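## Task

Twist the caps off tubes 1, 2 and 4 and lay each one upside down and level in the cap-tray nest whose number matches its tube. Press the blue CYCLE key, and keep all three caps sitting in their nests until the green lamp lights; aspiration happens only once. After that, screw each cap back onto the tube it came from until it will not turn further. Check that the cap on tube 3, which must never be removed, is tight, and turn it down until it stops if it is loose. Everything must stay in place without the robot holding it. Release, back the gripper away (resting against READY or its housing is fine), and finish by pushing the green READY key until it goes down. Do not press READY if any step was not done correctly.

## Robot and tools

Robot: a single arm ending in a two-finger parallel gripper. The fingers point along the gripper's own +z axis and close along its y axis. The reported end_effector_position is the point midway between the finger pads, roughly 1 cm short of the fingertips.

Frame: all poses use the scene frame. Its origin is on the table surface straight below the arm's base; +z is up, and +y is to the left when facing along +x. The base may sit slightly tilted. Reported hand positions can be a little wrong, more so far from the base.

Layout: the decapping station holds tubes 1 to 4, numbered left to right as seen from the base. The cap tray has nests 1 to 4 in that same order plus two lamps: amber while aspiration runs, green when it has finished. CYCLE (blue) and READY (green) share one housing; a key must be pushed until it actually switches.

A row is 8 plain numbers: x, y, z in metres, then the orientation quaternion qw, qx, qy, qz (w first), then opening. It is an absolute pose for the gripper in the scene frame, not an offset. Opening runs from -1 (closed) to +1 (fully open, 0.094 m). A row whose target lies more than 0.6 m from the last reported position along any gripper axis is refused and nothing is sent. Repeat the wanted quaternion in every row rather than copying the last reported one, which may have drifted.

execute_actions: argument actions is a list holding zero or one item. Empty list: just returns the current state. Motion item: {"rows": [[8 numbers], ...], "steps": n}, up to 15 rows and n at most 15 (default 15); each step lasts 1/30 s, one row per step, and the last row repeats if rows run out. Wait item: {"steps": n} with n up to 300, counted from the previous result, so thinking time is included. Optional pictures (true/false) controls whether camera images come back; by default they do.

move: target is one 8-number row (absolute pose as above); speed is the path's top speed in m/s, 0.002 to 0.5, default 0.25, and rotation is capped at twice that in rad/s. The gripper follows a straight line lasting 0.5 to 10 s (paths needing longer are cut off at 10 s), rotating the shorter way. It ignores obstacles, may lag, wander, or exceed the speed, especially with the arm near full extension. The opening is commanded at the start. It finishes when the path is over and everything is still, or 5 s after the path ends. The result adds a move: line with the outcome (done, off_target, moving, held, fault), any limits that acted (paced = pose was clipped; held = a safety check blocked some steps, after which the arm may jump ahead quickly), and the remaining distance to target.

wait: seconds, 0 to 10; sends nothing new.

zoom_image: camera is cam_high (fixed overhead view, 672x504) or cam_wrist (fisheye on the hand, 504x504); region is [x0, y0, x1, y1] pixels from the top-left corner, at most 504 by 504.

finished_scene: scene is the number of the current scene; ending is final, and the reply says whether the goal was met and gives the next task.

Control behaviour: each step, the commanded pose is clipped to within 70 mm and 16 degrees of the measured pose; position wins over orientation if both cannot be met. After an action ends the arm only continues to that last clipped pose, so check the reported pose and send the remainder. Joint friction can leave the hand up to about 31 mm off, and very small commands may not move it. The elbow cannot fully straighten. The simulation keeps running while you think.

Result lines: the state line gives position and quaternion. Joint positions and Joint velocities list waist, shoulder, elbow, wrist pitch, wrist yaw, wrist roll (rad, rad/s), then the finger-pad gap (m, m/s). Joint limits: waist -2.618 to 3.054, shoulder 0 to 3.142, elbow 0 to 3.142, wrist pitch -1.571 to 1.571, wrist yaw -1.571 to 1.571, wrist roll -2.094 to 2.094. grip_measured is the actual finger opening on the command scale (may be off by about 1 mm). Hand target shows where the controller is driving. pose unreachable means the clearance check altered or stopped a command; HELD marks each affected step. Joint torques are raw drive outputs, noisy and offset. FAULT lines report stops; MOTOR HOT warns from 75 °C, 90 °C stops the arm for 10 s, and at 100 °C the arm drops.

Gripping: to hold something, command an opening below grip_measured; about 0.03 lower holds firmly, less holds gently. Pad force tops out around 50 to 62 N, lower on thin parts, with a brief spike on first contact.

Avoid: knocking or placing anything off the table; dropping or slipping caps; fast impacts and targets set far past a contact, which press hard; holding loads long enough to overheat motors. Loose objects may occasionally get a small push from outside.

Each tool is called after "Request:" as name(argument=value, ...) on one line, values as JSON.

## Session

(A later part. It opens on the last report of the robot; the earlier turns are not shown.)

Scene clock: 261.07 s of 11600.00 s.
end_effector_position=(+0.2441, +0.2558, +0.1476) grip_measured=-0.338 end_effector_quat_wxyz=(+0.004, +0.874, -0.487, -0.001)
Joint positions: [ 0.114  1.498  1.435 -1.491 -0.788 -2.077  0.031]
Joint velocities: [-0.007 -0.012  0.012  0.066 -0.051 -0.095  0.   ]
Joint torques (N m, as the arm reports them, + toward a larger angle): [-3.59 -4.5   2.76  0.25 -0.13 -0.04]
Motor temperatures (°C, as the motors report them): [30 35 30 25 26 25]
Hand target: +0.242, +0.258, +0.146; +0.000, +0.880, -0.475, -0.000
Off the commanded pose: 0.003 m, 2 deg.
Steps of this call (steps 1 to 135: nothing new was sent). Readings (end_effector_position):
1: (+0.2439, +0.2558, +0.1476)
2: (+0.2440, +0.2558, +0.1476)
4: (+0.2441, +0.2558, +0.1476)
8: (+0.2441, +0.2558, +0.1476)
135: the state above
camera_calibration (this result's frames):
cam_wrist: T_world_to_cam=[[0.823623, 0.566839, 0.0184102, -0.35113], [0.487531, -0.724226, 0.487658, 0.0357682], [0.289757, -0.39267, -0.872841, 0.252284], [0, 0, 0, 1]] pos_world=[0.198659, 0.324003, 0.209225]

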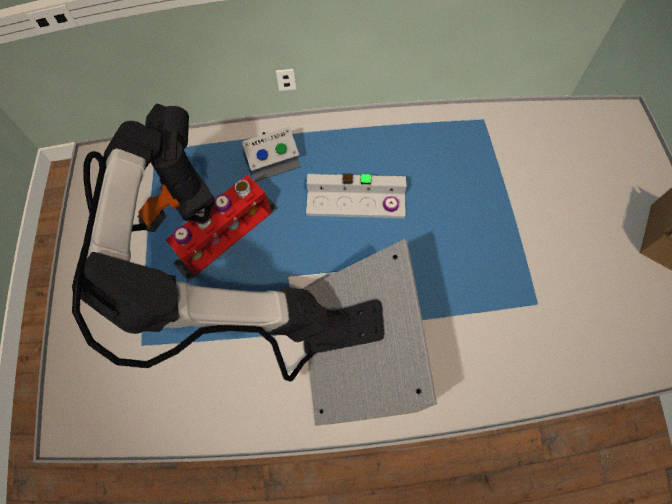

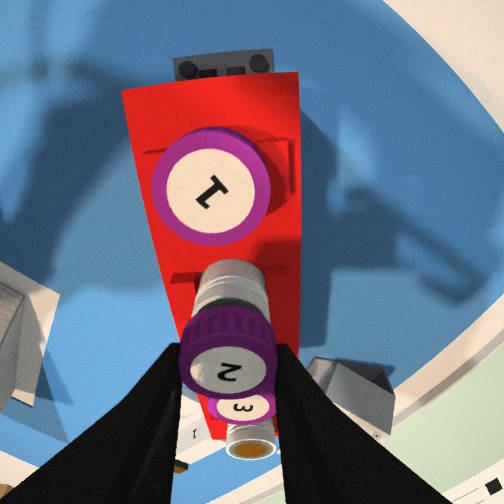

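Request:
move(target=[0.2415,0.2605,0.144,0,-0.876,0.482,0,-0.375], speed=0.03)

Scene clock: 262.33 s of 11600.00 s.
end_effector_position=(+0.2444, +0.2581, +0.1453) grip_measured=-0.338 end_effector_quat_wxyz=(+0.004, +0.874, -0.486, -0.002)
Joint positions: [ 0.127  1.498  1.435 -1.481 -0.788 -2.061  0.031]
Joint velocities: [ 0.002  0.007 -0.002 -0.051 -0.037  0.11   0.001]
Joint torques (N m, as the arm reports them, + toward a larger angle): [-3.56 -4.89  2.52  0.26 -0.13  0.09]
Motor temperatures (°C, as the motors report them): [30 35 30 25 26 25]
Hand target: +0.242, +0.260, +0.144; +0.000, +0.876, -0.482, -0.000
Off the commanded pose: 0.004 m, 1 deg.
move: done
camera_calibration (this result's frames):
cam_wrist: T_world_to_cam=[[0.823296, 0.567361, 0.0168938, -0.352425], [0.488942, -0.723992, 0.486591, 0.0381406], [0.288303, -0.392348, -0.873467, 0.251501], [0, 0, 0, 1]] pos_world=[0.198993, 0.326241, 0.207072]

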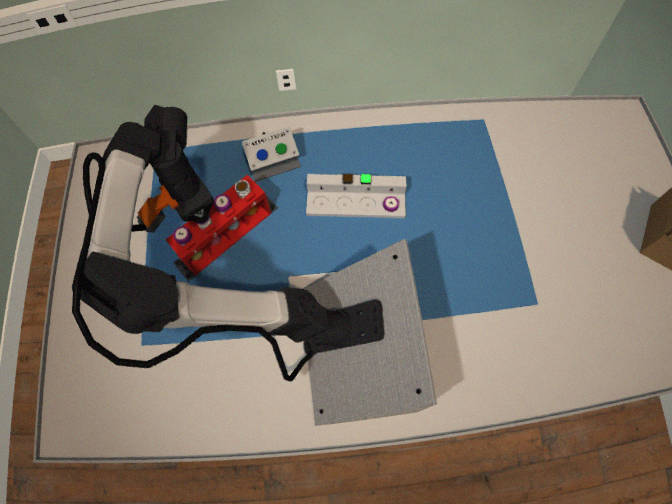

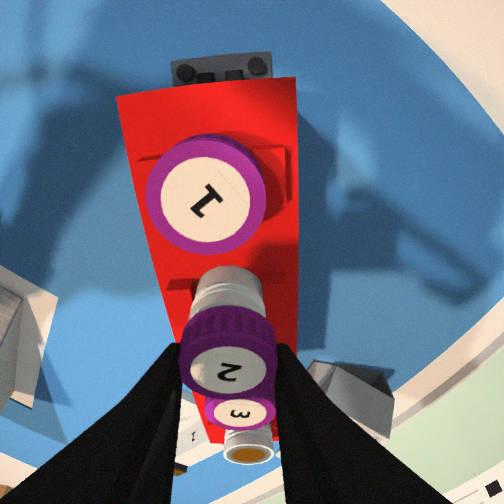

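Request:
move(target=[0.241,0.2595,0.131,0,-0.876,0.482,0,-0.375], speed=0.02)

Scene clock: 263.87 s of 11600.00 s.
end_effector_position=(+0.2434, +0.2580, +0.1335) grip_measured=-0.338 end_effector_quat_wxyz=(+0.001, +0.874, -0.486, -0.002)
Joint positions: [ 0.157  1.478  1.379 -1.409 -0.792 -2.014  0.031]
Joint velocities: [ 0.012 -0.012 -0.002  0.007 -0.007 -0.022  0.   ]
Joint torques (N m, as the arm reports them, + toward a larger angle): [-3.11 -4.65  2.69  0.3  -0.06  0.09]
Motor temperatures (°C, as the motors report them): [30 35 30 25 26 25]
Hand target: +0.241, +0.260, +0.131; +0.000, +0.876, -0.482, -0.000
Off the commanded pose: 0.004 m, 1 deg.
move: done
camera_calibration (this result's frames):
cam_wrist: T_world_to_cam=[[0.822892, 0.567722, 0.0232471, -0.3522], [0.487473, -0.726411, 0.484455, 0.045536], [0.291923, -0.387322, -0.874507, 0.239433], [0, 0, 0, 1]] pos_world=[0.197729, 0.325768, 0.195514]

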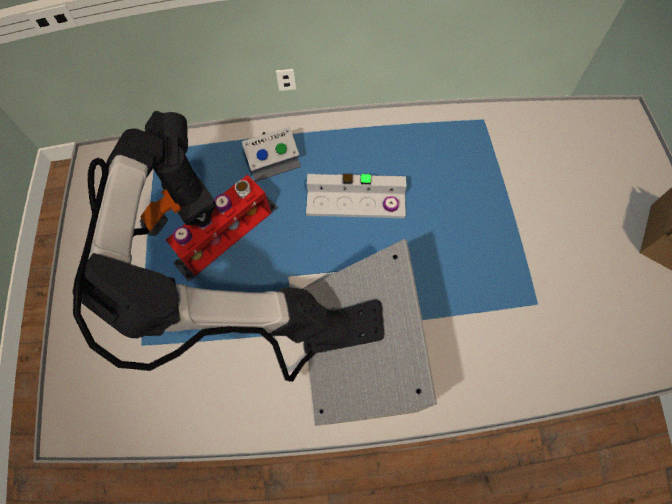

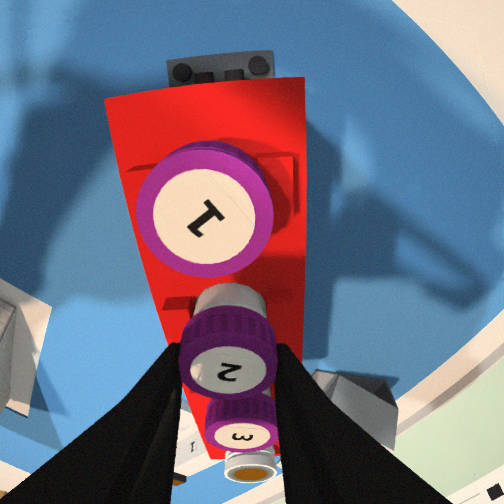

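Request:
move(target=[0.2425,0.259,0.129,0,-0.061,0.998,0,-0.375], speed=0.5)

Request:
move(target=[0.2425,0.259,0.128,0,0.823,0.568,0,-0.375], speed=0.5)

Scene clock: 268.93 s of 11600.00 s.
end_effector_position=(+0.2439, +0.2581, +0.1331) grip_measured=-0.338 end_effector_quat_wxyz=(-0.001, -0.056, +0.998, -0.001)
Joint positions: [ 0.16   1.478  1.379 -1.405 -0.789  0.005  0.031]
Joint velocities: [ 0.002 -0.027 -0.022 -0.051 -0.007  0.037  0.001]
Joint torques (N m, as the arm reports them, + toward a larger angle): [-3.09 -4.55  2.49  0.46 -0.05  0.1 ]
Motor temperatures (°C, as the motors report them): [30 35 30 25 26 25]
Hand target: +0.243, +0.259, +0.129; -0.000, -0.061, +0.998, +0.000
Off the commanded pose: 0.004 m, 1 deg.
move: done
camera_calibration (this result's frames):
cam_wrist: T_world_to_cam=[[0.160585, -0.986619, 0.0282184, 0.209364], [-0.862781, -0.126428, 0.489514, 0.219375], [-0.479396, -0.102955, -0.871539, 0.353233], [0, 0, 0, 1]] pos_world=[0.32499, 0.270665, 0.194561]

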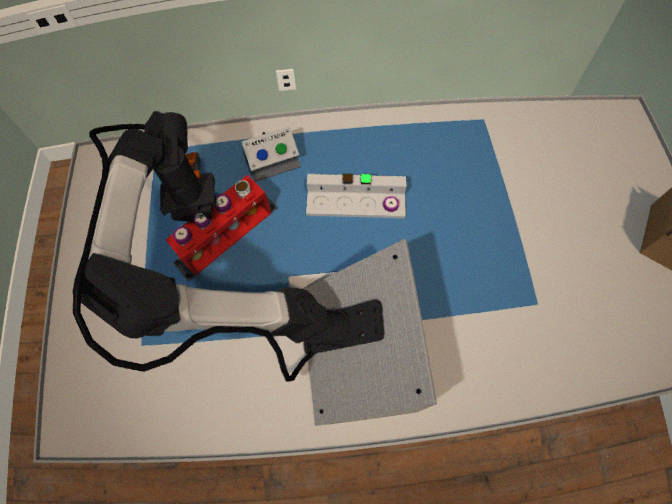

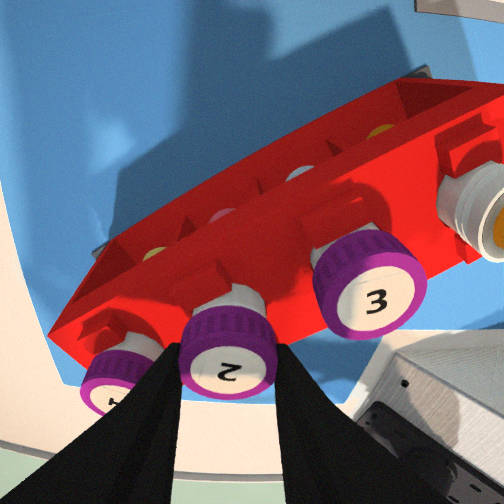

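Scene clock: 271.77 s of 11600.00 s.
end_effector_position=(+0.2435, +0.2573, +0.1324) grip_measured=-0.338 end_effector_quat_wxyz=(+0.002, +0.826, +0.564, -0.004)
Joint positions: [ 0.162  1.478  1.378 -1.405 -0.784  2.062  0.031]
Joint velocities: [ 0.007 -0.007 -0.017 -0.007 -0.037  0.037 -0.001]
Joint torques (N m, as the arm reports them, + toward a larger angle): [-2.99 -4.47  2.12  0.44 -0.03  0.14]
Motor temperatures (°C, as the motors report them): [30 34 30 25 26 25]
Hand target: +0.242, +0.259, +0.128; -0.000, +0.823, +0.568, -0.001
Off the commanded pose: 0.005 m, 1 deg.
move: done
camera_calibration (this result's frames):
cam_wrist: T_world_to_cam=[[-0.947374, 0.31886, 0.0284671, 0.142567], [0.292848, 0.827289, 0.479409, -0.30619], [0.129314, 0.462516, -0.87713, 0.0594004], [0, 0, 0, 1]] pos_world=[0.21705, 0.180375, 0.194833]

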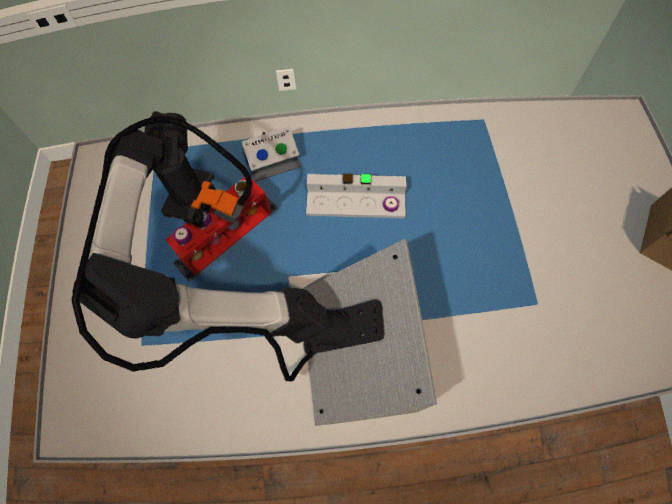

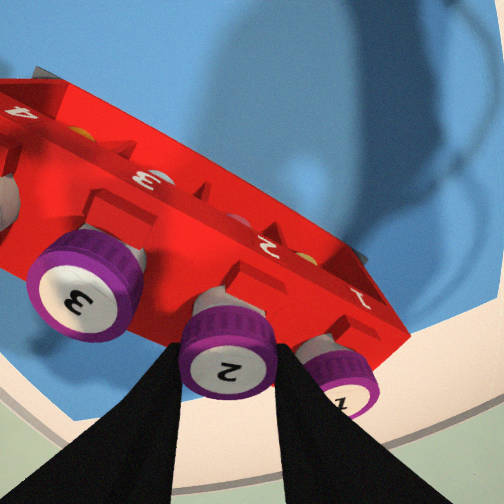

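Request:
execute_actions(actions=[{"rows":[[0.243,0.2585,0.130,0,0.826,0.564,0,-0.1]],"steps":8}], pictures=false)

Request:
move(target=[0.243,0.2585,0.129,0,-0.061,0.998,0,-0.1], speed=0.5)

Request:
move(target=[0.243,0.2585,0.128,0,-0.888,0.46,0,-0.1], speed=0.5)

Scene clock: 274.00 s of 11600.00 s.
end_effector_position=(+0.2442, +0.2574, +0.1324) grip_measured=-0.102 end_effector_quat_wxyz=(+0.002, +0.827, +0.563, -0.003)
Joint positions: [ 0.162  1.478  1.378 -1.401 -0.784  2.067  0.042]
Joint velocities: [ 0.007  0.007  0.002 -0.007  0.037  0.022 -0.   ]
Joint torques (N m, as the arm reports them, + toward a larger angle): [-3.64 -4.33  2.73  0.26 -0.04  0.11]
Motor temperatures (°C, as the motors report them): [30 34 30 25 26 25]
Hand target: +0.243, +0.259, +0.130; -0.000, +0.826, +0.564, -0.000
Off the commanded pose: 0.003 m, 0 deg.
Steps of this call (steps 1 to 59: nothing new was sent; steps 60 to 67: all 8 steps of this action). Readings (end_effector_position):
60: (+0.2436, +0.2573, +0.1324)
61: (+0.2438, +0.2573, +0.1324)
63: (+0.2440, +0.2574, +0.1324)
67: the state above

Scene clock: 277.07 s of 11600.00 s.
end_effector_position=(+0.2452, +0.2574, +0.1305) grip_measured=-0.102 end_effector_quat_wxyz=(+0.002, -0.053, +0.999, -0.003)
Joint positions: [ 0.167  1.473  1.367 -1.381 -0.784  0.028  0.042]
Joint velocities: [-0.002  0.022 -0.037  0.007  0.007  0.022 -0.001]
Joint torques (N m, as the arm reports them, + toward a larger angle): [-3.82 -4.1   3.38  0.25 -0.08  0.  ]
Motor temperatures (°C, as the motors report them): [30 34 30 25 26 25]
Hand target: +0.243, +0.259, +0.129; +0.000, -0.061, +0.998, -0.000
Off the commanded pose: 0.003 m, 1 deg.
move: done
camera_calibration (this result's frames):
cam_wrist: T_world_to_cam=[[0.154306, -0.987477, 0.0328327, 0.209756], [-0.866941, -0.119382, 0.483903, 0.221639], [-0.473924, -0.103133, -0.874506, 0.350638], [0, 0, 0, 1]] pos_world=[0.325957, 0.269751, 0.192496]

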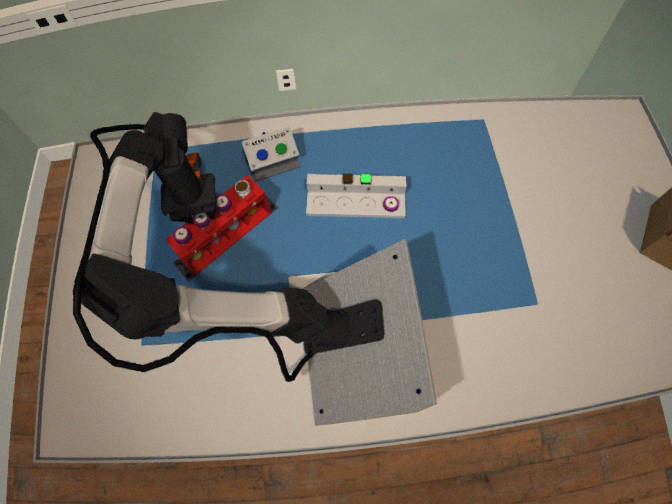

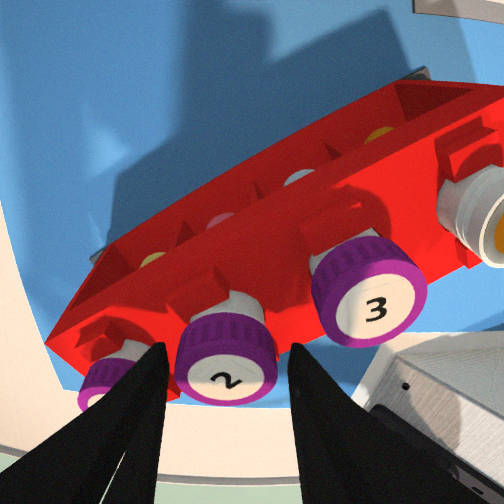

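Scene clock: 279.90 s of 11600.00 s.
end_effector_position=(+0.2465, +0.2576, +0.1305) grip_measured=-0.102 end_effector_quat_wxyz=(+0.000, +0.884, -0.467, +0.005)
Joint positions: [ 0.167  1.473  1.367 -1.375 -0.784 -2.032  0.042]
Joint velocities: [ 0.012 -0.002 -0.002  0.022  0.007  0.022  0.   ]
Joint torques (N m, as the arm reports them, + toward a larger angle): [-3.59 -4.19  3.01  0.16 -0.14 -0.04]
Motor temperatures (°C, as the motors report them): [30 35 30 25 26 25]
Hand target: +0.243, +0.258, +0.128; +0.000, +0.888, -0.460, -0.000
Off the commanded pose: 0.004 m, 1 deg.
move: done
camera_calibration (this result's frames):
cam_wrist: T_world_to_cam=[[0.796471, 0.603921, 0.0302206, -0.358132], [0.512987, -0.701314, 0.494978, 0.0310796], [0.320122, -0.378733, -0.86838, 0.225736], [0, 0, 0, 1]] pos_world=[0.197035, 0.323574, 0.191464]

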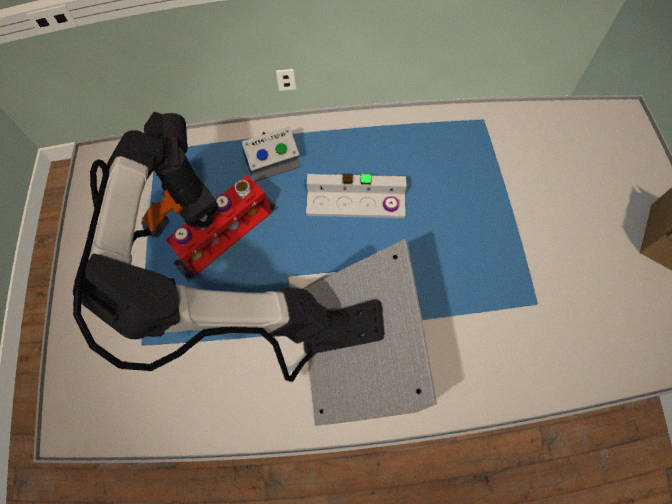

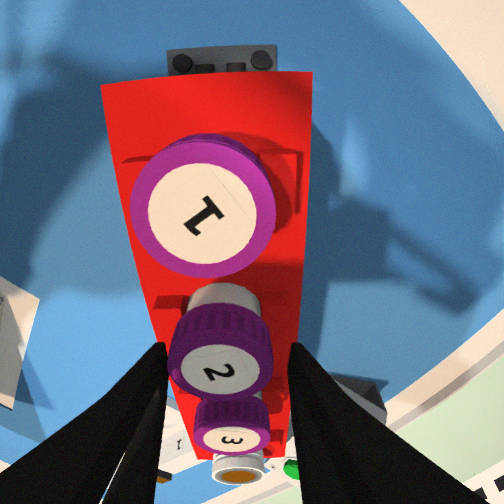

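Recentre −x, then close.

Request:
execute_actions(actions=[{"rows":[[0.239,0.2595,0.128,0,-0.897,0.442,0,-0.1]],"steps":12}], pictures=false)

Scene clock: 281.43 s of 11600.00 s.
end_effector_position=(+0.2440, +0.2573, +0.1292) grip_measured=-0.102 end_effector_quat_wxyz=(+0.002, +0.893, -0.451, +0.003)
Joint positions: [ 0.171  1.468  1.359 -1.375 -0.784 -2.067  0.042]
Joint velocities: [-0.002 -0.007 -0.002 -0.11  -0.022 -0.007 -0.   ]
Joint torques (N m, as the arm reports them, + toward a larger angle): [-3.39 -4.74  2.8   0.13 -0.11 -0.07]
Motor temperatures (°C, as the motors report them): [30 35 30 25 26 25]
Hand target: +0.239, +0.260, +0.128; +0.000, +0.897, -0.442, -0.000
Off the commanded pose: 0.006 m, 1 deg.
Steps of this call (steps 1 to 34: nothing new was sent; steps 35 to 46: all 12 steps of this action). Readings (end_effector_position):
35: (+0.2463, +0.2574, +0.1303)
36: (+0.2457, +0.2571, +0.1301)
38: (+0.2445, +0.2570, +0.1294)
42: (+0.2440, +0.2573, +0.1292)
46: the state above

Request:
execute_actions(actions=[{"rows":[[0.241,0.2595,0.128,0,-0.895,0.446,0,-0.375]],"steps":12}])

Request:
move(target=[0.242,0.259,0.126,0,-0.061,0.998,0,-0.375], speed=0.5)

Request:
move(target=[0.242,0.259,0.125,0,0.815,0.58,0,-0.375], speed=0.5)

Scene clock: 282.97 s of 11600.00 s.
end_effector_position=(+0.2440, +0.2573, +0.1292) grip_measured=-0.332 end_effector_quat_wxyz=(+0.002, +0.893, -0.450, +0.003)
Joint positions: [ 0.171  1.468  1.359 -1.375 -0.784 -2.069  0.031]
Joint velocities: [-0.022  0.017 -0.002 -0.037  0.007  0.007 -0.   ]
Joint torques (N m, as the arm reports them, + toward a larger angle): [-3.54 -4.37  3.32  0.14 -0.12  0.02]
Motor temperatures (°C, as the motors report them): [30 35 30 25 26 25]
Hand target: +0.241, +0.259, +0.128; -0.000, +0.895, -0.446, -0.000
Off the commanded pose: 0.004 m, 1 deg.
Steps of this call (steps 1 to 34: nothing new was sent; steps 35 to 46: all 12 steps of this action). Readings (end_effector_position):
35: (+0.2440, +0.2573, +0.1292)
36: (+0.2440, +0.2573, +0.1292)
38: (+0.2440, +0.2573, +0.1292)
42: (+0.2440, +0.2573, +0.1292)
46: the state above
camera_calibration (this result's frames):
cam_wrist: T_world_to_cam=[[0.773342, 0.633468, 0.0256732, -0.357336], [0.541619, -0.681175, 0.492595, 0.0209732], [0.329531, -0.367039, -0.86988, 0.220189], [0, 0, 0, 1]] pos_world=[0.192425, 0.321466, 0.190381]

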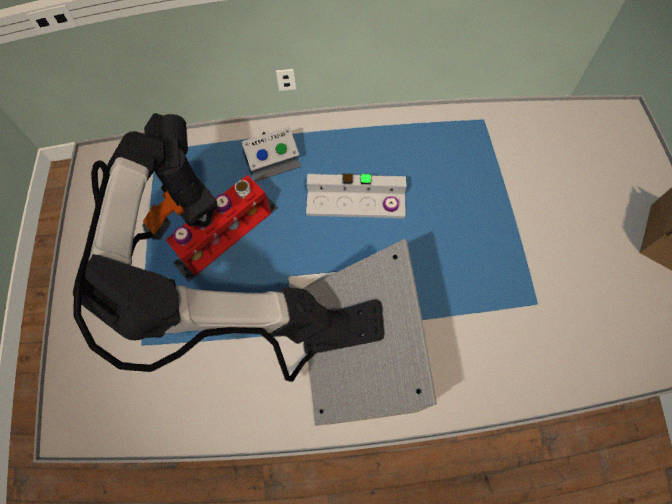

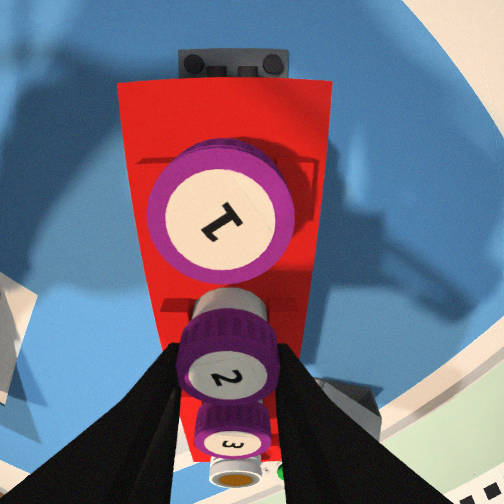

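Scene clock: 286.07 s of 11600.00 s.
end_effector_position=(+0.2427, +0.2580, +0.1282) grip_measured=-0.332 end_effector_quat_wxyz=(-0.002, -0.067, +0.998, -0.002)
Joint positions: [ 0.175  1.469  1.359 -1.379 -0.786  0.004  0.031]
Joint velocities: [ 0.017 -0.012  0.002  0.066 -0.007  0.066  0.   ]
Joint torques (N m, as the arm reports them, + toward a larger angle): [-3.71 -4.34  3.12  0.38 -0.04  0.22]
Motor temperatures (°C, as the motors report them): [30 34 30 25 26 25]
Hand target: +0.242, +0.259, +0.126; -0.000, -0.061, +0.998, +0.000
Off the commanded pose: 0.002 m, 1 deg.
move: done
camera_calibration (this result's frames):
cam_wrist: T_world_to_cam=[[0.181148, -0.982998, 0.0300083, 0.203519], [-0.859521, -0.143418, 0.490566, 0.224174], [-0.477922, -0.114658, -0.870887, 0.350951], [0, 0, 0, 1]] pos_world=[0.323542, 0.272448, 0.189559]

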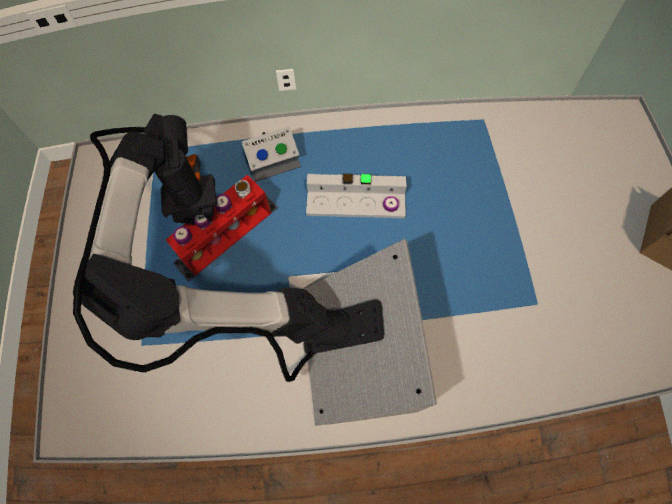

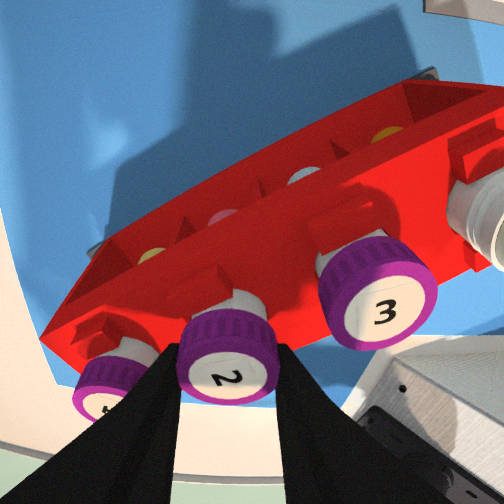

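Scene clock: 288.93 s of 11600.00 s.
end_effector_position=(+0.2438, +0.2587, +0.1269) grip_measured=-0.334 end_effector_quat_wxyz=(+0.001, +0.805, +0.593, -0.002)
Joint positions: [ 0.181  1.471  1.359 -1.37  -0.785  2.019  0.031]
Joint velocities: [ 0.002 -0.002  0.017 -0.051 -0.022 -0.007 -0.   ]
Joint torques (N m, as the arm reports them, + toward a larger angle): [-3.84 -4.45  2.76  0.21 -0.03  0.32]
Motor temperatures (°C, as the motors report them): [30 34 30 25 26 25]
Hand target: +0.242, +0.259, +0.125; -0.000, +0.815, +0.580, -0.001
Off the commanded pose: 0.003 m, 2 deg.
move: done
camera_calibration (this result's frames):
cam_wrist: T_world_to_cam=[[-0.967752, 0.250392, 0.0275784, 0.165364], [0.232301, 0.844727, 0.482155, -0.294868], [0.0974313, 0.473013, -0.875652, 0.0587598], [0, 0, 0, 1]] pos_world=[0.222805, 0.179883, 0.189065]

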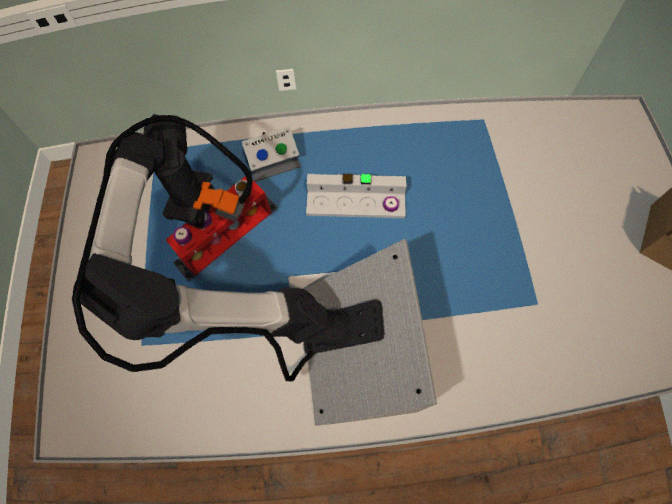

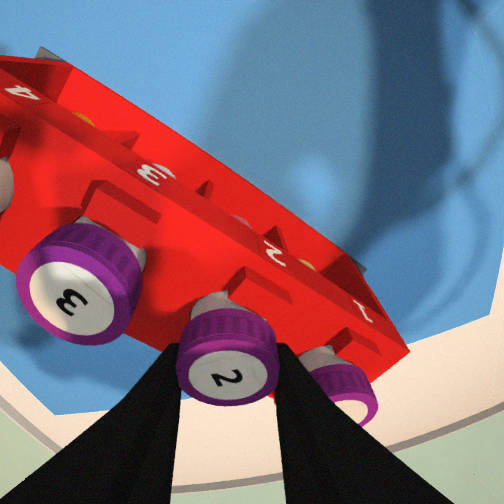

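Request:
execute_actions(actions=[{"rows":[[0.242,0.259,0.126,0,0.805,0.593,0,-0.12]],"steps":7}], pictures=false)

Request:
move(target=[0.242,0.259,0.126,0,0.462,0.887,0,-0.12], speed=0.5)

Request:
execute_actions(actions=[{"rows":[[0.242,0.259,0.126,0,0.466,0.885,0,-0.375]],"steps":12}], pictures=false)

Request:
move(target=[0.242,0.259,0.125,0,0.643,0.766,0,-0.375], speed=0.3)

Scene clock: 290.40 s of 11600.00 s.
end_effector_position=(+0.2439, +0.2588, +0.1269) grip_measured=-0.122 end_effector_quat_wxyz=(+0.001, +0.806, +0.592, -0.002)
Joint positions: [ 0.181  1.471  1.359 -1.37  -0.785  2.022  0.041]
Joint velocities: [ 0.022 -0.007  0.017  0.007  0.007  0.066 -0.001]
Joint torques (N m, as the arm reports them, + toward a larger angle): [-4.18 -4.49  2.92  0.19 -0.01  0.06]
Motor temperatures (°C, as the motors report them): [30 34 30 25 26 25]
Hand target: +0.242, +0.259, +0.126; -0.000, +0.805, +0.593, +0.000
Off the commanded pose: 0.002 m, 0 deg.
Steps of this call (steps 1 to 37: nothing new was sent; steps 38 to 44: all 7 steps of this action). Readings (end_effector_position):
38: (+0.2439, +0.2588, +0.1269)
39: (+0.2439, +0.2588, +0.1269)
41: (+0.2439, +0.2588, +0.1269)
44: the state above

Scene clock: 292.30 s of 11600.00 s.
end_effector_position=(+0.2446, +0.2589, +0.1269) grip_measured=-0.122 end_effector_quat_wxyz=(+0.001, +0.468, +0.883, -0.002)
Joint positions: [ 0.181  1.471  1.359 -1.366 -0.785  1.125  0.041]
Joint velocities: [-0.032 -0.012 -0.012 -0.066  0.007 -0.051 -0.   ]
Joint torques (N m, as the arm reports them, + toward a larger angle): [-4.09 -4.5   3.01  0.21 -0.01 -0.02]
Motor temperatures (°C, as the motors report them): [30 34 30 25 26 25]
Hand target: +0.242, +0.259, +0.126; -0.000, +0.462, +0.887, -0.000
Off the commanded pose: 0.003 m, 1 deg.
move: done
camera_calibration (this result's frames):
cam_wrist: T_world_to_cam=[[-0.799366, -0.600168, 0.0285016, 0.344967], [-0.514391, 0.708092, 0.483744, -0.0773933], [-0.310509, 0.372027, -0.874745, 0.184406], [0, 0, 0, 1]] pos_world=[0.293204, 0.193235, 0.188915]

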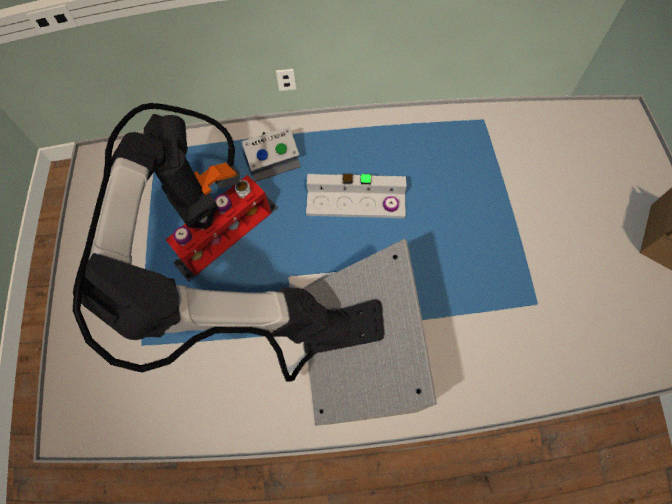

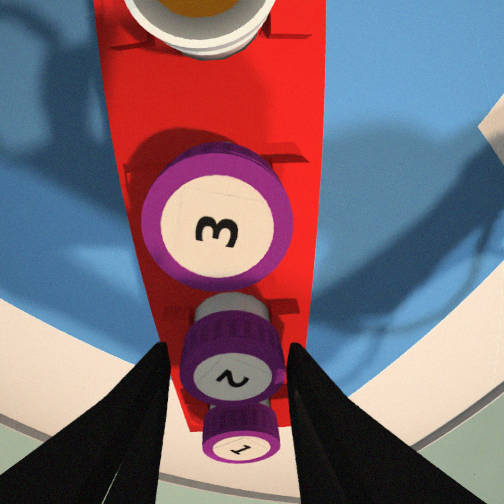

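Scene clock: 292.70 s of 11600.00 s.
end_effector_position=(+0.2434, +0.2579, +0.1265) grip_measured=-0.334 end_effector_quat_wxyz=(-0.000, +0.471, +0.882, -0.004)
Joint positions: [ 0.181  1.471  1.357 -1.371 -0.783  1.125  0.031]
Joint velocities: [-0.012  0.012  0.012  0.022 -0.037 -0.007  0.   ]
Joint torques (N m, as the arm reports them, + toward a larger angle): [-4.13 -4.54  3.1   0.26 -0.05  0.02]
Motor temperatures (°C, as the motors report them): [30 34 30 25 26 25]
Hand target: +0.242, +0.259, +0.126; -0.000, +0.466, +0.885, -0.000
Off the commanded pose: 0.002 m, 1 deg.
Steps of this call (steps 1 to 12: all 12 steps of this action). Readings (end_effector_position):
1: (+0.2446, +0.2587, +0.1269)
2: (+0.2434, +0.2579, +0.1265)
4: (+0.2434, +0.2579, +0.1265)
8: (+0.2434, +0.2579, +0.1265)
12: the state above

Scene clock: 293.97 s of 11600.00 s.
end_effector_position=(+0.2436, +0.2578, +0.1265) grip_measured=-0.334 end_effector_quat_wxyz=(+0.001, +0.588, +0.809, -0.004)
Joint positions: [ 0.181  1.471  1.357 -1.37  -0.782  1.402  0.031]
Joint velocities: [ 0.012  0.012 -0.007 -0.081 -0.066  0.007 -0.001]
Joint torques (N m, as the arm reports them, + toward a larger angle): [-4.07 -3.96  3.29  0.17 -0.07  1.08]
Motor temperatures (°C, as the motors report them): [30 34 30 25 26 25]
Hand target: +0.242, +0.259, +0.125; -0.004, +0.640, +0.768, -0.002
Off the commanded pose: 0.002 m, 8 deg.
move: off_target
camera_calibration (this result's frames):
cam_wrist: T_world_to_cam=[[-0.934466, -0.354583, 0.0323253, 0.312632], [-0.296327, 0.824833, 0.481498, -0.159967], [-0.197394, 0.440365, -0.875851, 0.139144], [0, 0, 0, 1]] pos_world=[0.272207, 0.181526, 0.188787]

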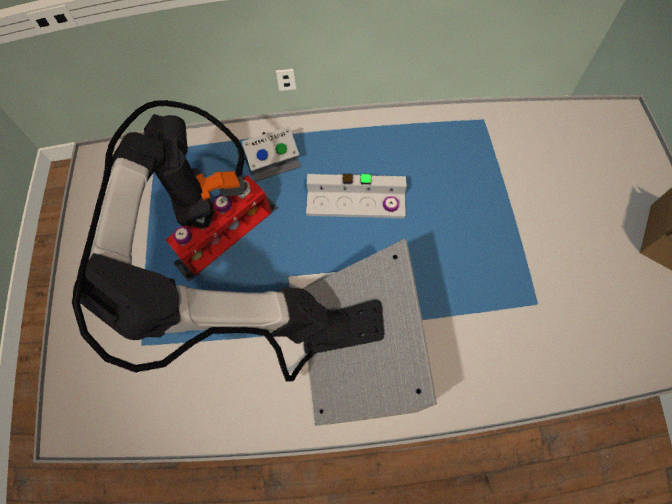

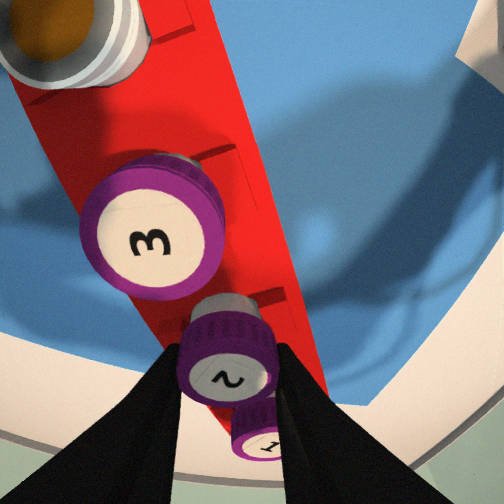

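Request:
execute_actions(actions=[{"rows":[[0.2425,0.2585,0.126,0,0.592,0.806,0,-0.375],[0.2425,0.2585,0.126,0,0.592,0.806,0,-0.375],[0.2425,0.2585,0.126,0,0.592,0.806,0,-0.375],[0.2425,0.2585,0.126,0,0.592,0.806,0,-0.08]],"steps":10}], pictures=false)

Request:
move(target=[0.2435,0.258,0.155,0,0.592,0.806,0,-0.08], speed=0.15)

Request:
move(target=[0.27,0.09,0.155,0,0.3,0.954,0,-0.08], speed=0.3)

Request:
move(target=[0.292,-0.143,0.075,0,0.057,0.998,0,-0.08], speed=0.3)

Scene clock: 296.17 s of 11600.00 s.
end_effector_position=(+0.2435, +0.2579, +0.1265) grip_measured=-0.082 end_effector_quat_wxyz=(+0.001, +0.588, +0.809, -0.004)
Joint positions: [ 0.181  1.471  1.357 -1.371 -0.783  1.402  0.043]
Joint velocities: [ 0.012 -0.012 -0.022 -0.051  0.037  0.022 -0.   ]
Joint torques (N m, as the arm reports them, + toward a larger angle): [-4.2  -4.3   3.16  0.25 -0.01  0.1 ]
Motor temperatures (°C, as the motors report them): [30 34 30 25 26 25]
Hand target: +0.243, +0.259, +0.126; -0.000, +0.592, +0.806, -0.000
Off the commanded pose: 0.001 m, 1 deg.
Steps of this call (steps 1 to 56: nothing new was sent; steps 57 to 66: all 10 steps of this action). Readings (end_effector_position):
57: (+0.2436, +0.2578, +0.1265)
58: (+0.2436, +0.2578, +0.1265)
60: (+0.2435, +0.2578, +0.1265)
64: (+0.2435, +0.2579, +0.1265)
66: the state above

Scene clock: 297.33 s of 11600.00 s.
end_effector_position=(+0.2417, +0.2573, +0.1529) grip_measured=-0.082 end_effector_quat_wxyz=(+0.006, +0.589, +0.808, -0.002)
Joint positions: [ 0.106  1.482  1.442 -1.505 -0.783  1.309  0.043]
Joint velocities: [-0.027  0.002 -0.007  0.007  0.022  0.037  0.   ]
Joint torques (N m, as the arm reports them, + toward a larger angle): [-5.16 -2.5   5.03 -0.01 -0.09 -0.01]
Motor temperatures (°C, as the motors report them): [30 34 30 25 26 25]
Hand target: +0.243, +0.258, +0.155; +0.001, +0.592, +0.806, +0.000
Off the commanded pose: 0.003 m, 1 deg.
move: done
camera_calibration (this result's frames):
cam_wrist: T_world_to_cam=[[-0.935729, -0.351886, 0.0242304, 0.310705], [-0.298675, 0.827026, 0.476257, -0.17192], [-0.187627, 0.43841, -0.878972, 0.160696], [0, 0, 0, 1]] pos_world=[0.269538, 0.181064, 0.215597]

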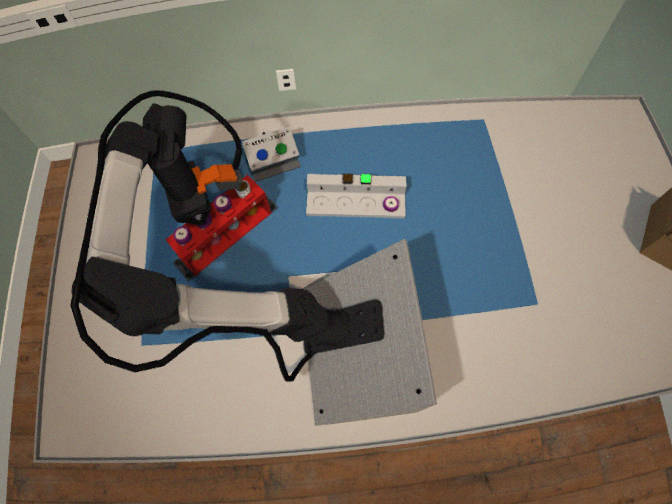

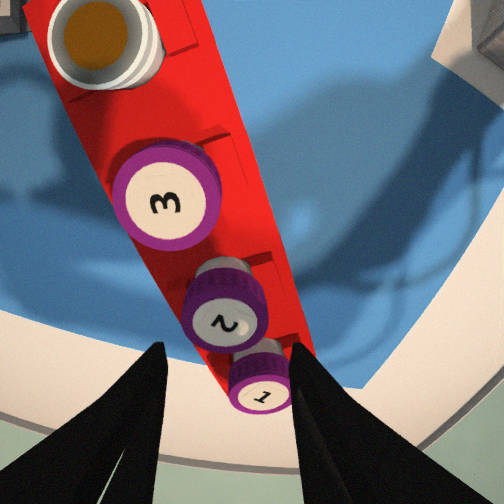

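Scene clock: 299.13 s of 11600.00 s.
end_effector_position=(+0.2697, +0.0949, +0.1556) grip_measured=-0.082 end_effector_quat_wxyz=(-0.000, +0.302, +0.953, +0.002)
Joint positions: [-0.308  1.793  1.289 -1.444 -0.722  0.093  0.043]
Joint velocities: [-0.012  0.007 -0.007 -0.051 -0.037 -0.066 -0.   ]
Joint torques (N m, as the arm reports them, + toward a larger angle): [-6.26 -2.28  4.24  0.31  0.06 -0.07]
Motor temperatures (°C, as the motors report them): [30 34 30 25 26 25]
Hand target: +0.271, +0.089, +0.155; +0.001, +0.300, +0.954, -0.001
Off the commanded pose: 0.005 m, 0 deg.
move: done
camera_calibration (this result's frames):
cam_wrist: T_world_to_cam=[[-0.535428, -0.84429, 0.022184, 0.218809], [-0.731042, 0.476443, 0.488445, 0.11744], [-0.422959, 0.24531, -0.872313, 0.320287], [0, 0, 0, 1]] pos_world=[0.338478, 0.0502149, 0.217173]

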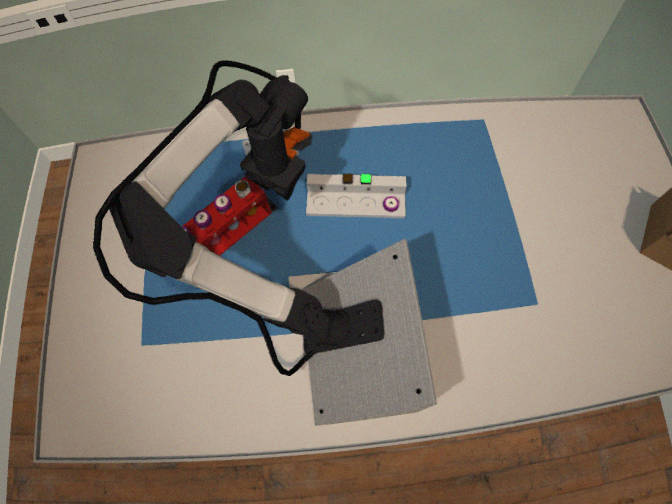

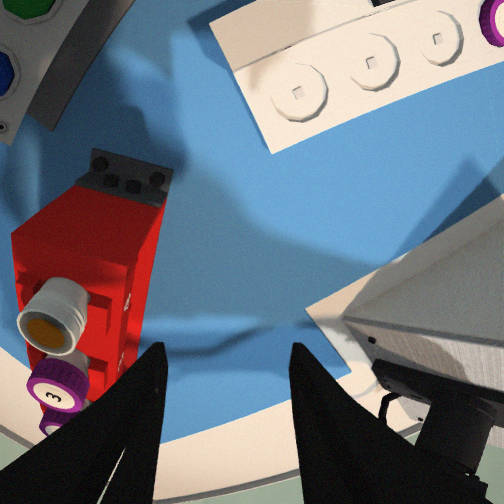

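Scene clock: 300.67 s of 11600.00 s.
end_effector_position=(+0.2886, -0.1385, +0.0721) grip_measured=-0.082 end_effector_quat_wxyz=(-0.006, +0.067, +0.998, +0.008)
Joint positions: [-0.563  2.54   1.44  -1.047 -0.606 -0.688  0.043]
Joint velocities: [-0.002  0.002  0.002 -0.022 -0.007 -0.066 -0.   ]
Joint torques (N m, as the arm reports them, + toward a larger angle): [-7.28 -6.81  5.66  0.32  0.02 -0.05]
Motor temperatures (°C, as the motors report them): [30 34 30 25 26 25]
Hand target: +0.292, -0.145, +0.075; -0.000, +0.057, +0.998, -0.001
Off the commanded pose: 0.006 m, 2 deg.
move: done
camera_calibration (this result's frames):
cam_wrist: T_world_to_cam=[[-0.0845756, -0.996357, 0.0109741, -0.116739], [-0.863927, 0.0788129, 0.497412, 0.265862], [-0.496465, 0.032588, -0.867445, 0.304078], [0, 0, 0, 1]] pos_world=[0.370776, -0.147176, 0.132809]

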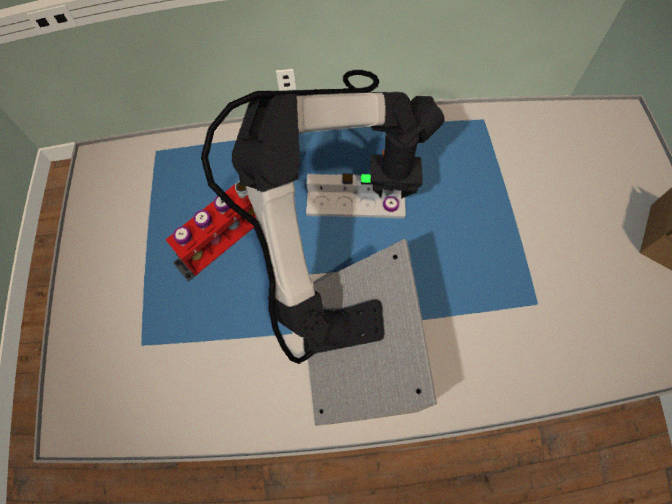

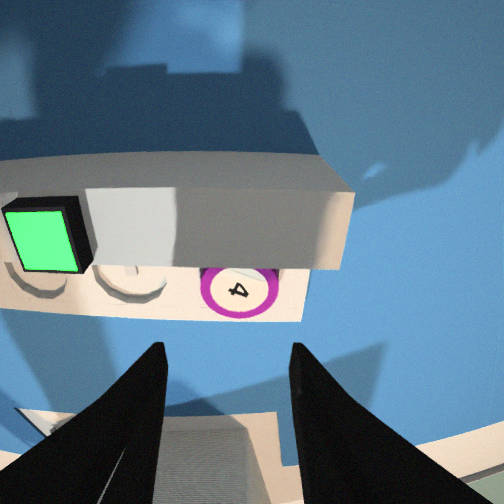

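Request:
move(target=[0.292,-0.144,0.040,0,0.057,0.998,0,-0.08], speed=0.08)

Scene clock: 302.33 s of 11600.00 s.
end_effector_position=(+0.2937, -0.1448, +0.0463) grip_measured=-0.082 end_effector_quat_wxyz=(-0.000, +0.053, +0.999, -0.005)
Joint positions: [-0.519  2.565  1.391 -0.916 -0.617 -0.651  0.043]
Joint velocities: [ 0.012  0.017  0.002  0.051 -0.051 -0.051 -0.   ]
Joint torques (N m, as the arm reports them, + toward a larger angle): [-6.27 -6.65  3.33  0.4  -0.15  0.1 ]
Motor temperatures (°C, as the motors report them): [30 35 30 25 26 25]
Hand target: +0.292, -0.144, +0.040; -0.000, +0.057, +0.998, +0.000
Off the commanded pose: 0.007 m, 1 deg.
move: done
camera_calibration (this result's frames):
cam_wrist: T_world_to_cam=[[-0.0577553, -0.99766, 0.0365865, -0.131512], [-0.870605, 0.0682676, 0.487223, 0.28448], [-0.48858, -0.00371271, -0.872511, 0.277128], [0, 0, 0, 1]] pos_world=[0.375473, -0.149596, 0.108004]

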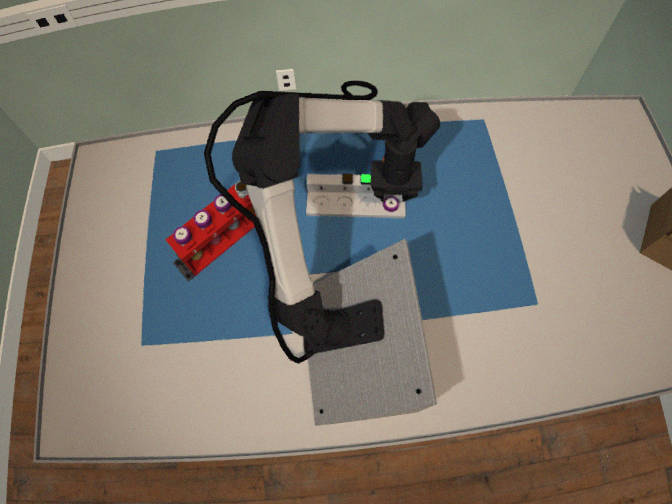

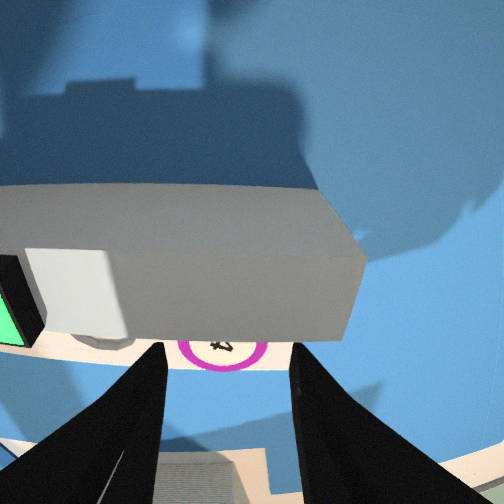

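Request:
move(target=[0.2915,-0.1412,0.024,0,0.057,0.998,0,-0.08], speed=0.04)

Scene clock: 303.83 s of 11600.00 s.
end_effector_position=(+0.2953, -0.1418, +0.0326) grip_measured=-0.082 end_effector_quat_wxyz=(+0.003, +0.051, +0.999, -0.007)
Joint positions: [-0.488  2.565  1.351 -0.847 -0.632 -0.617  0.043]
Joint velocities: [-0.007 -0.017  0.002  0.007 -0.022  0.051 -0.   ]
Joint torques (N m, as the arm reports them, + toward a larger angle): [-6.37 -6.12  3.12  0.41 -0.15  0.14]
Motor temperatures (°C, as the motors report them): [30 35 30 25 26 25]
Hand target: +0.292, -0.141, +0.024; -0.000, +0.057, +0.998, +0.000
Off the commanded pose: 0.009 m, 1 deg.
move: done
camera_calibration (this result's frames):
cam_wrist: T_world_to_cam=[[-0.0534799, -0.997727, 0.0409919, -0.129298], [-0.873766, 0.0666287, 0.48176, 0.293251], [-0.483397, -0.0100528, -0.875344, 0.263661], [0, 0, 0, 1]] pos_world=[0.376771, -0.145893, 0.0948175]

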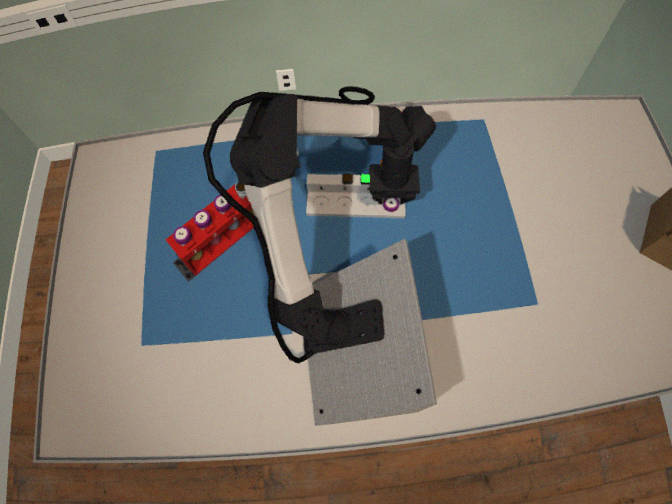

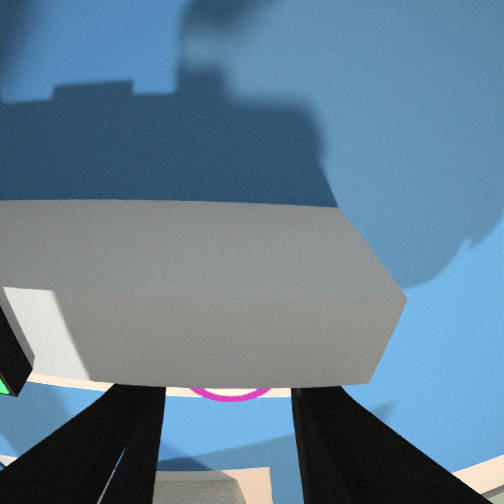

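Request:
move(target=[0.289,-0.142,0.022,0,0.057,0.998,0,-0.08], speed=0.02)

Scene clock: 305.50 s of 11600.00 s.
end_effector_position=(+0.2930, -0.1419, +0.0303) grip_measured=-0.082 end_effector_quat_wxyz=(+0.003, +0.052, +0.999, -0.007)
Joint positions: [-0.488  2.565  1.338 -0.835 -0.632 -0.616  0.043]
Joint velocities: [-0.002 -0.017  0.007 -0.007  0.007 -0.022  0.   ]
Joint torques (N m, as the arm reports them, + toward a larger angle): [-6.47 -6.17  3.04  0.42 -0.11  0.08]
Motor temperatures (°C, as the motors report them): [30 35 30 25 26 25]
Hand target: +0.289, -0.142, +0.022; -0.000, +0.057, +0.998, +0.000
Off the commanded pose: 0.009 m, 1 deg.
move: done
camera_calibration (this result's frames):
cam_wrist: T_world_to_cam=[[-0.0550636, -0.997669, 0.0403039, -0.128982], [-0.873568, 0.0676849, 0.481972, 0.292419], [-0.483576, -0.00866906, -0.875259, 0.260724], [0, 0, 0, 1]] pos_world=[0.374426, -0.146213, 0.0924614]

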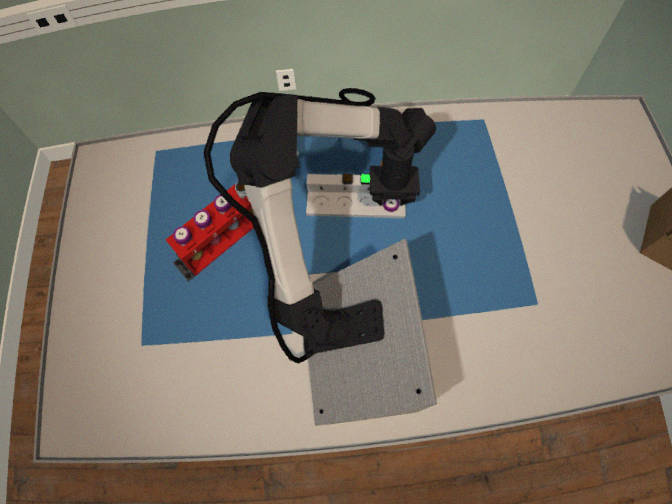

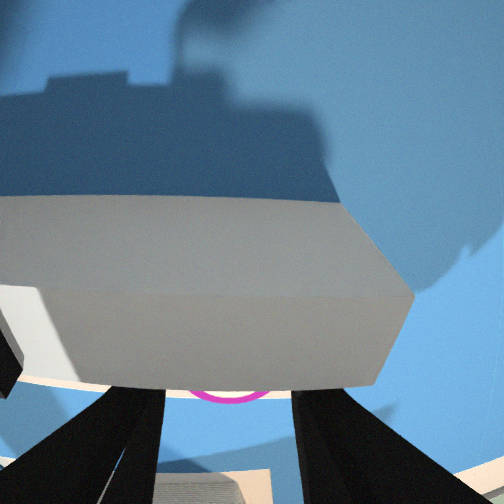

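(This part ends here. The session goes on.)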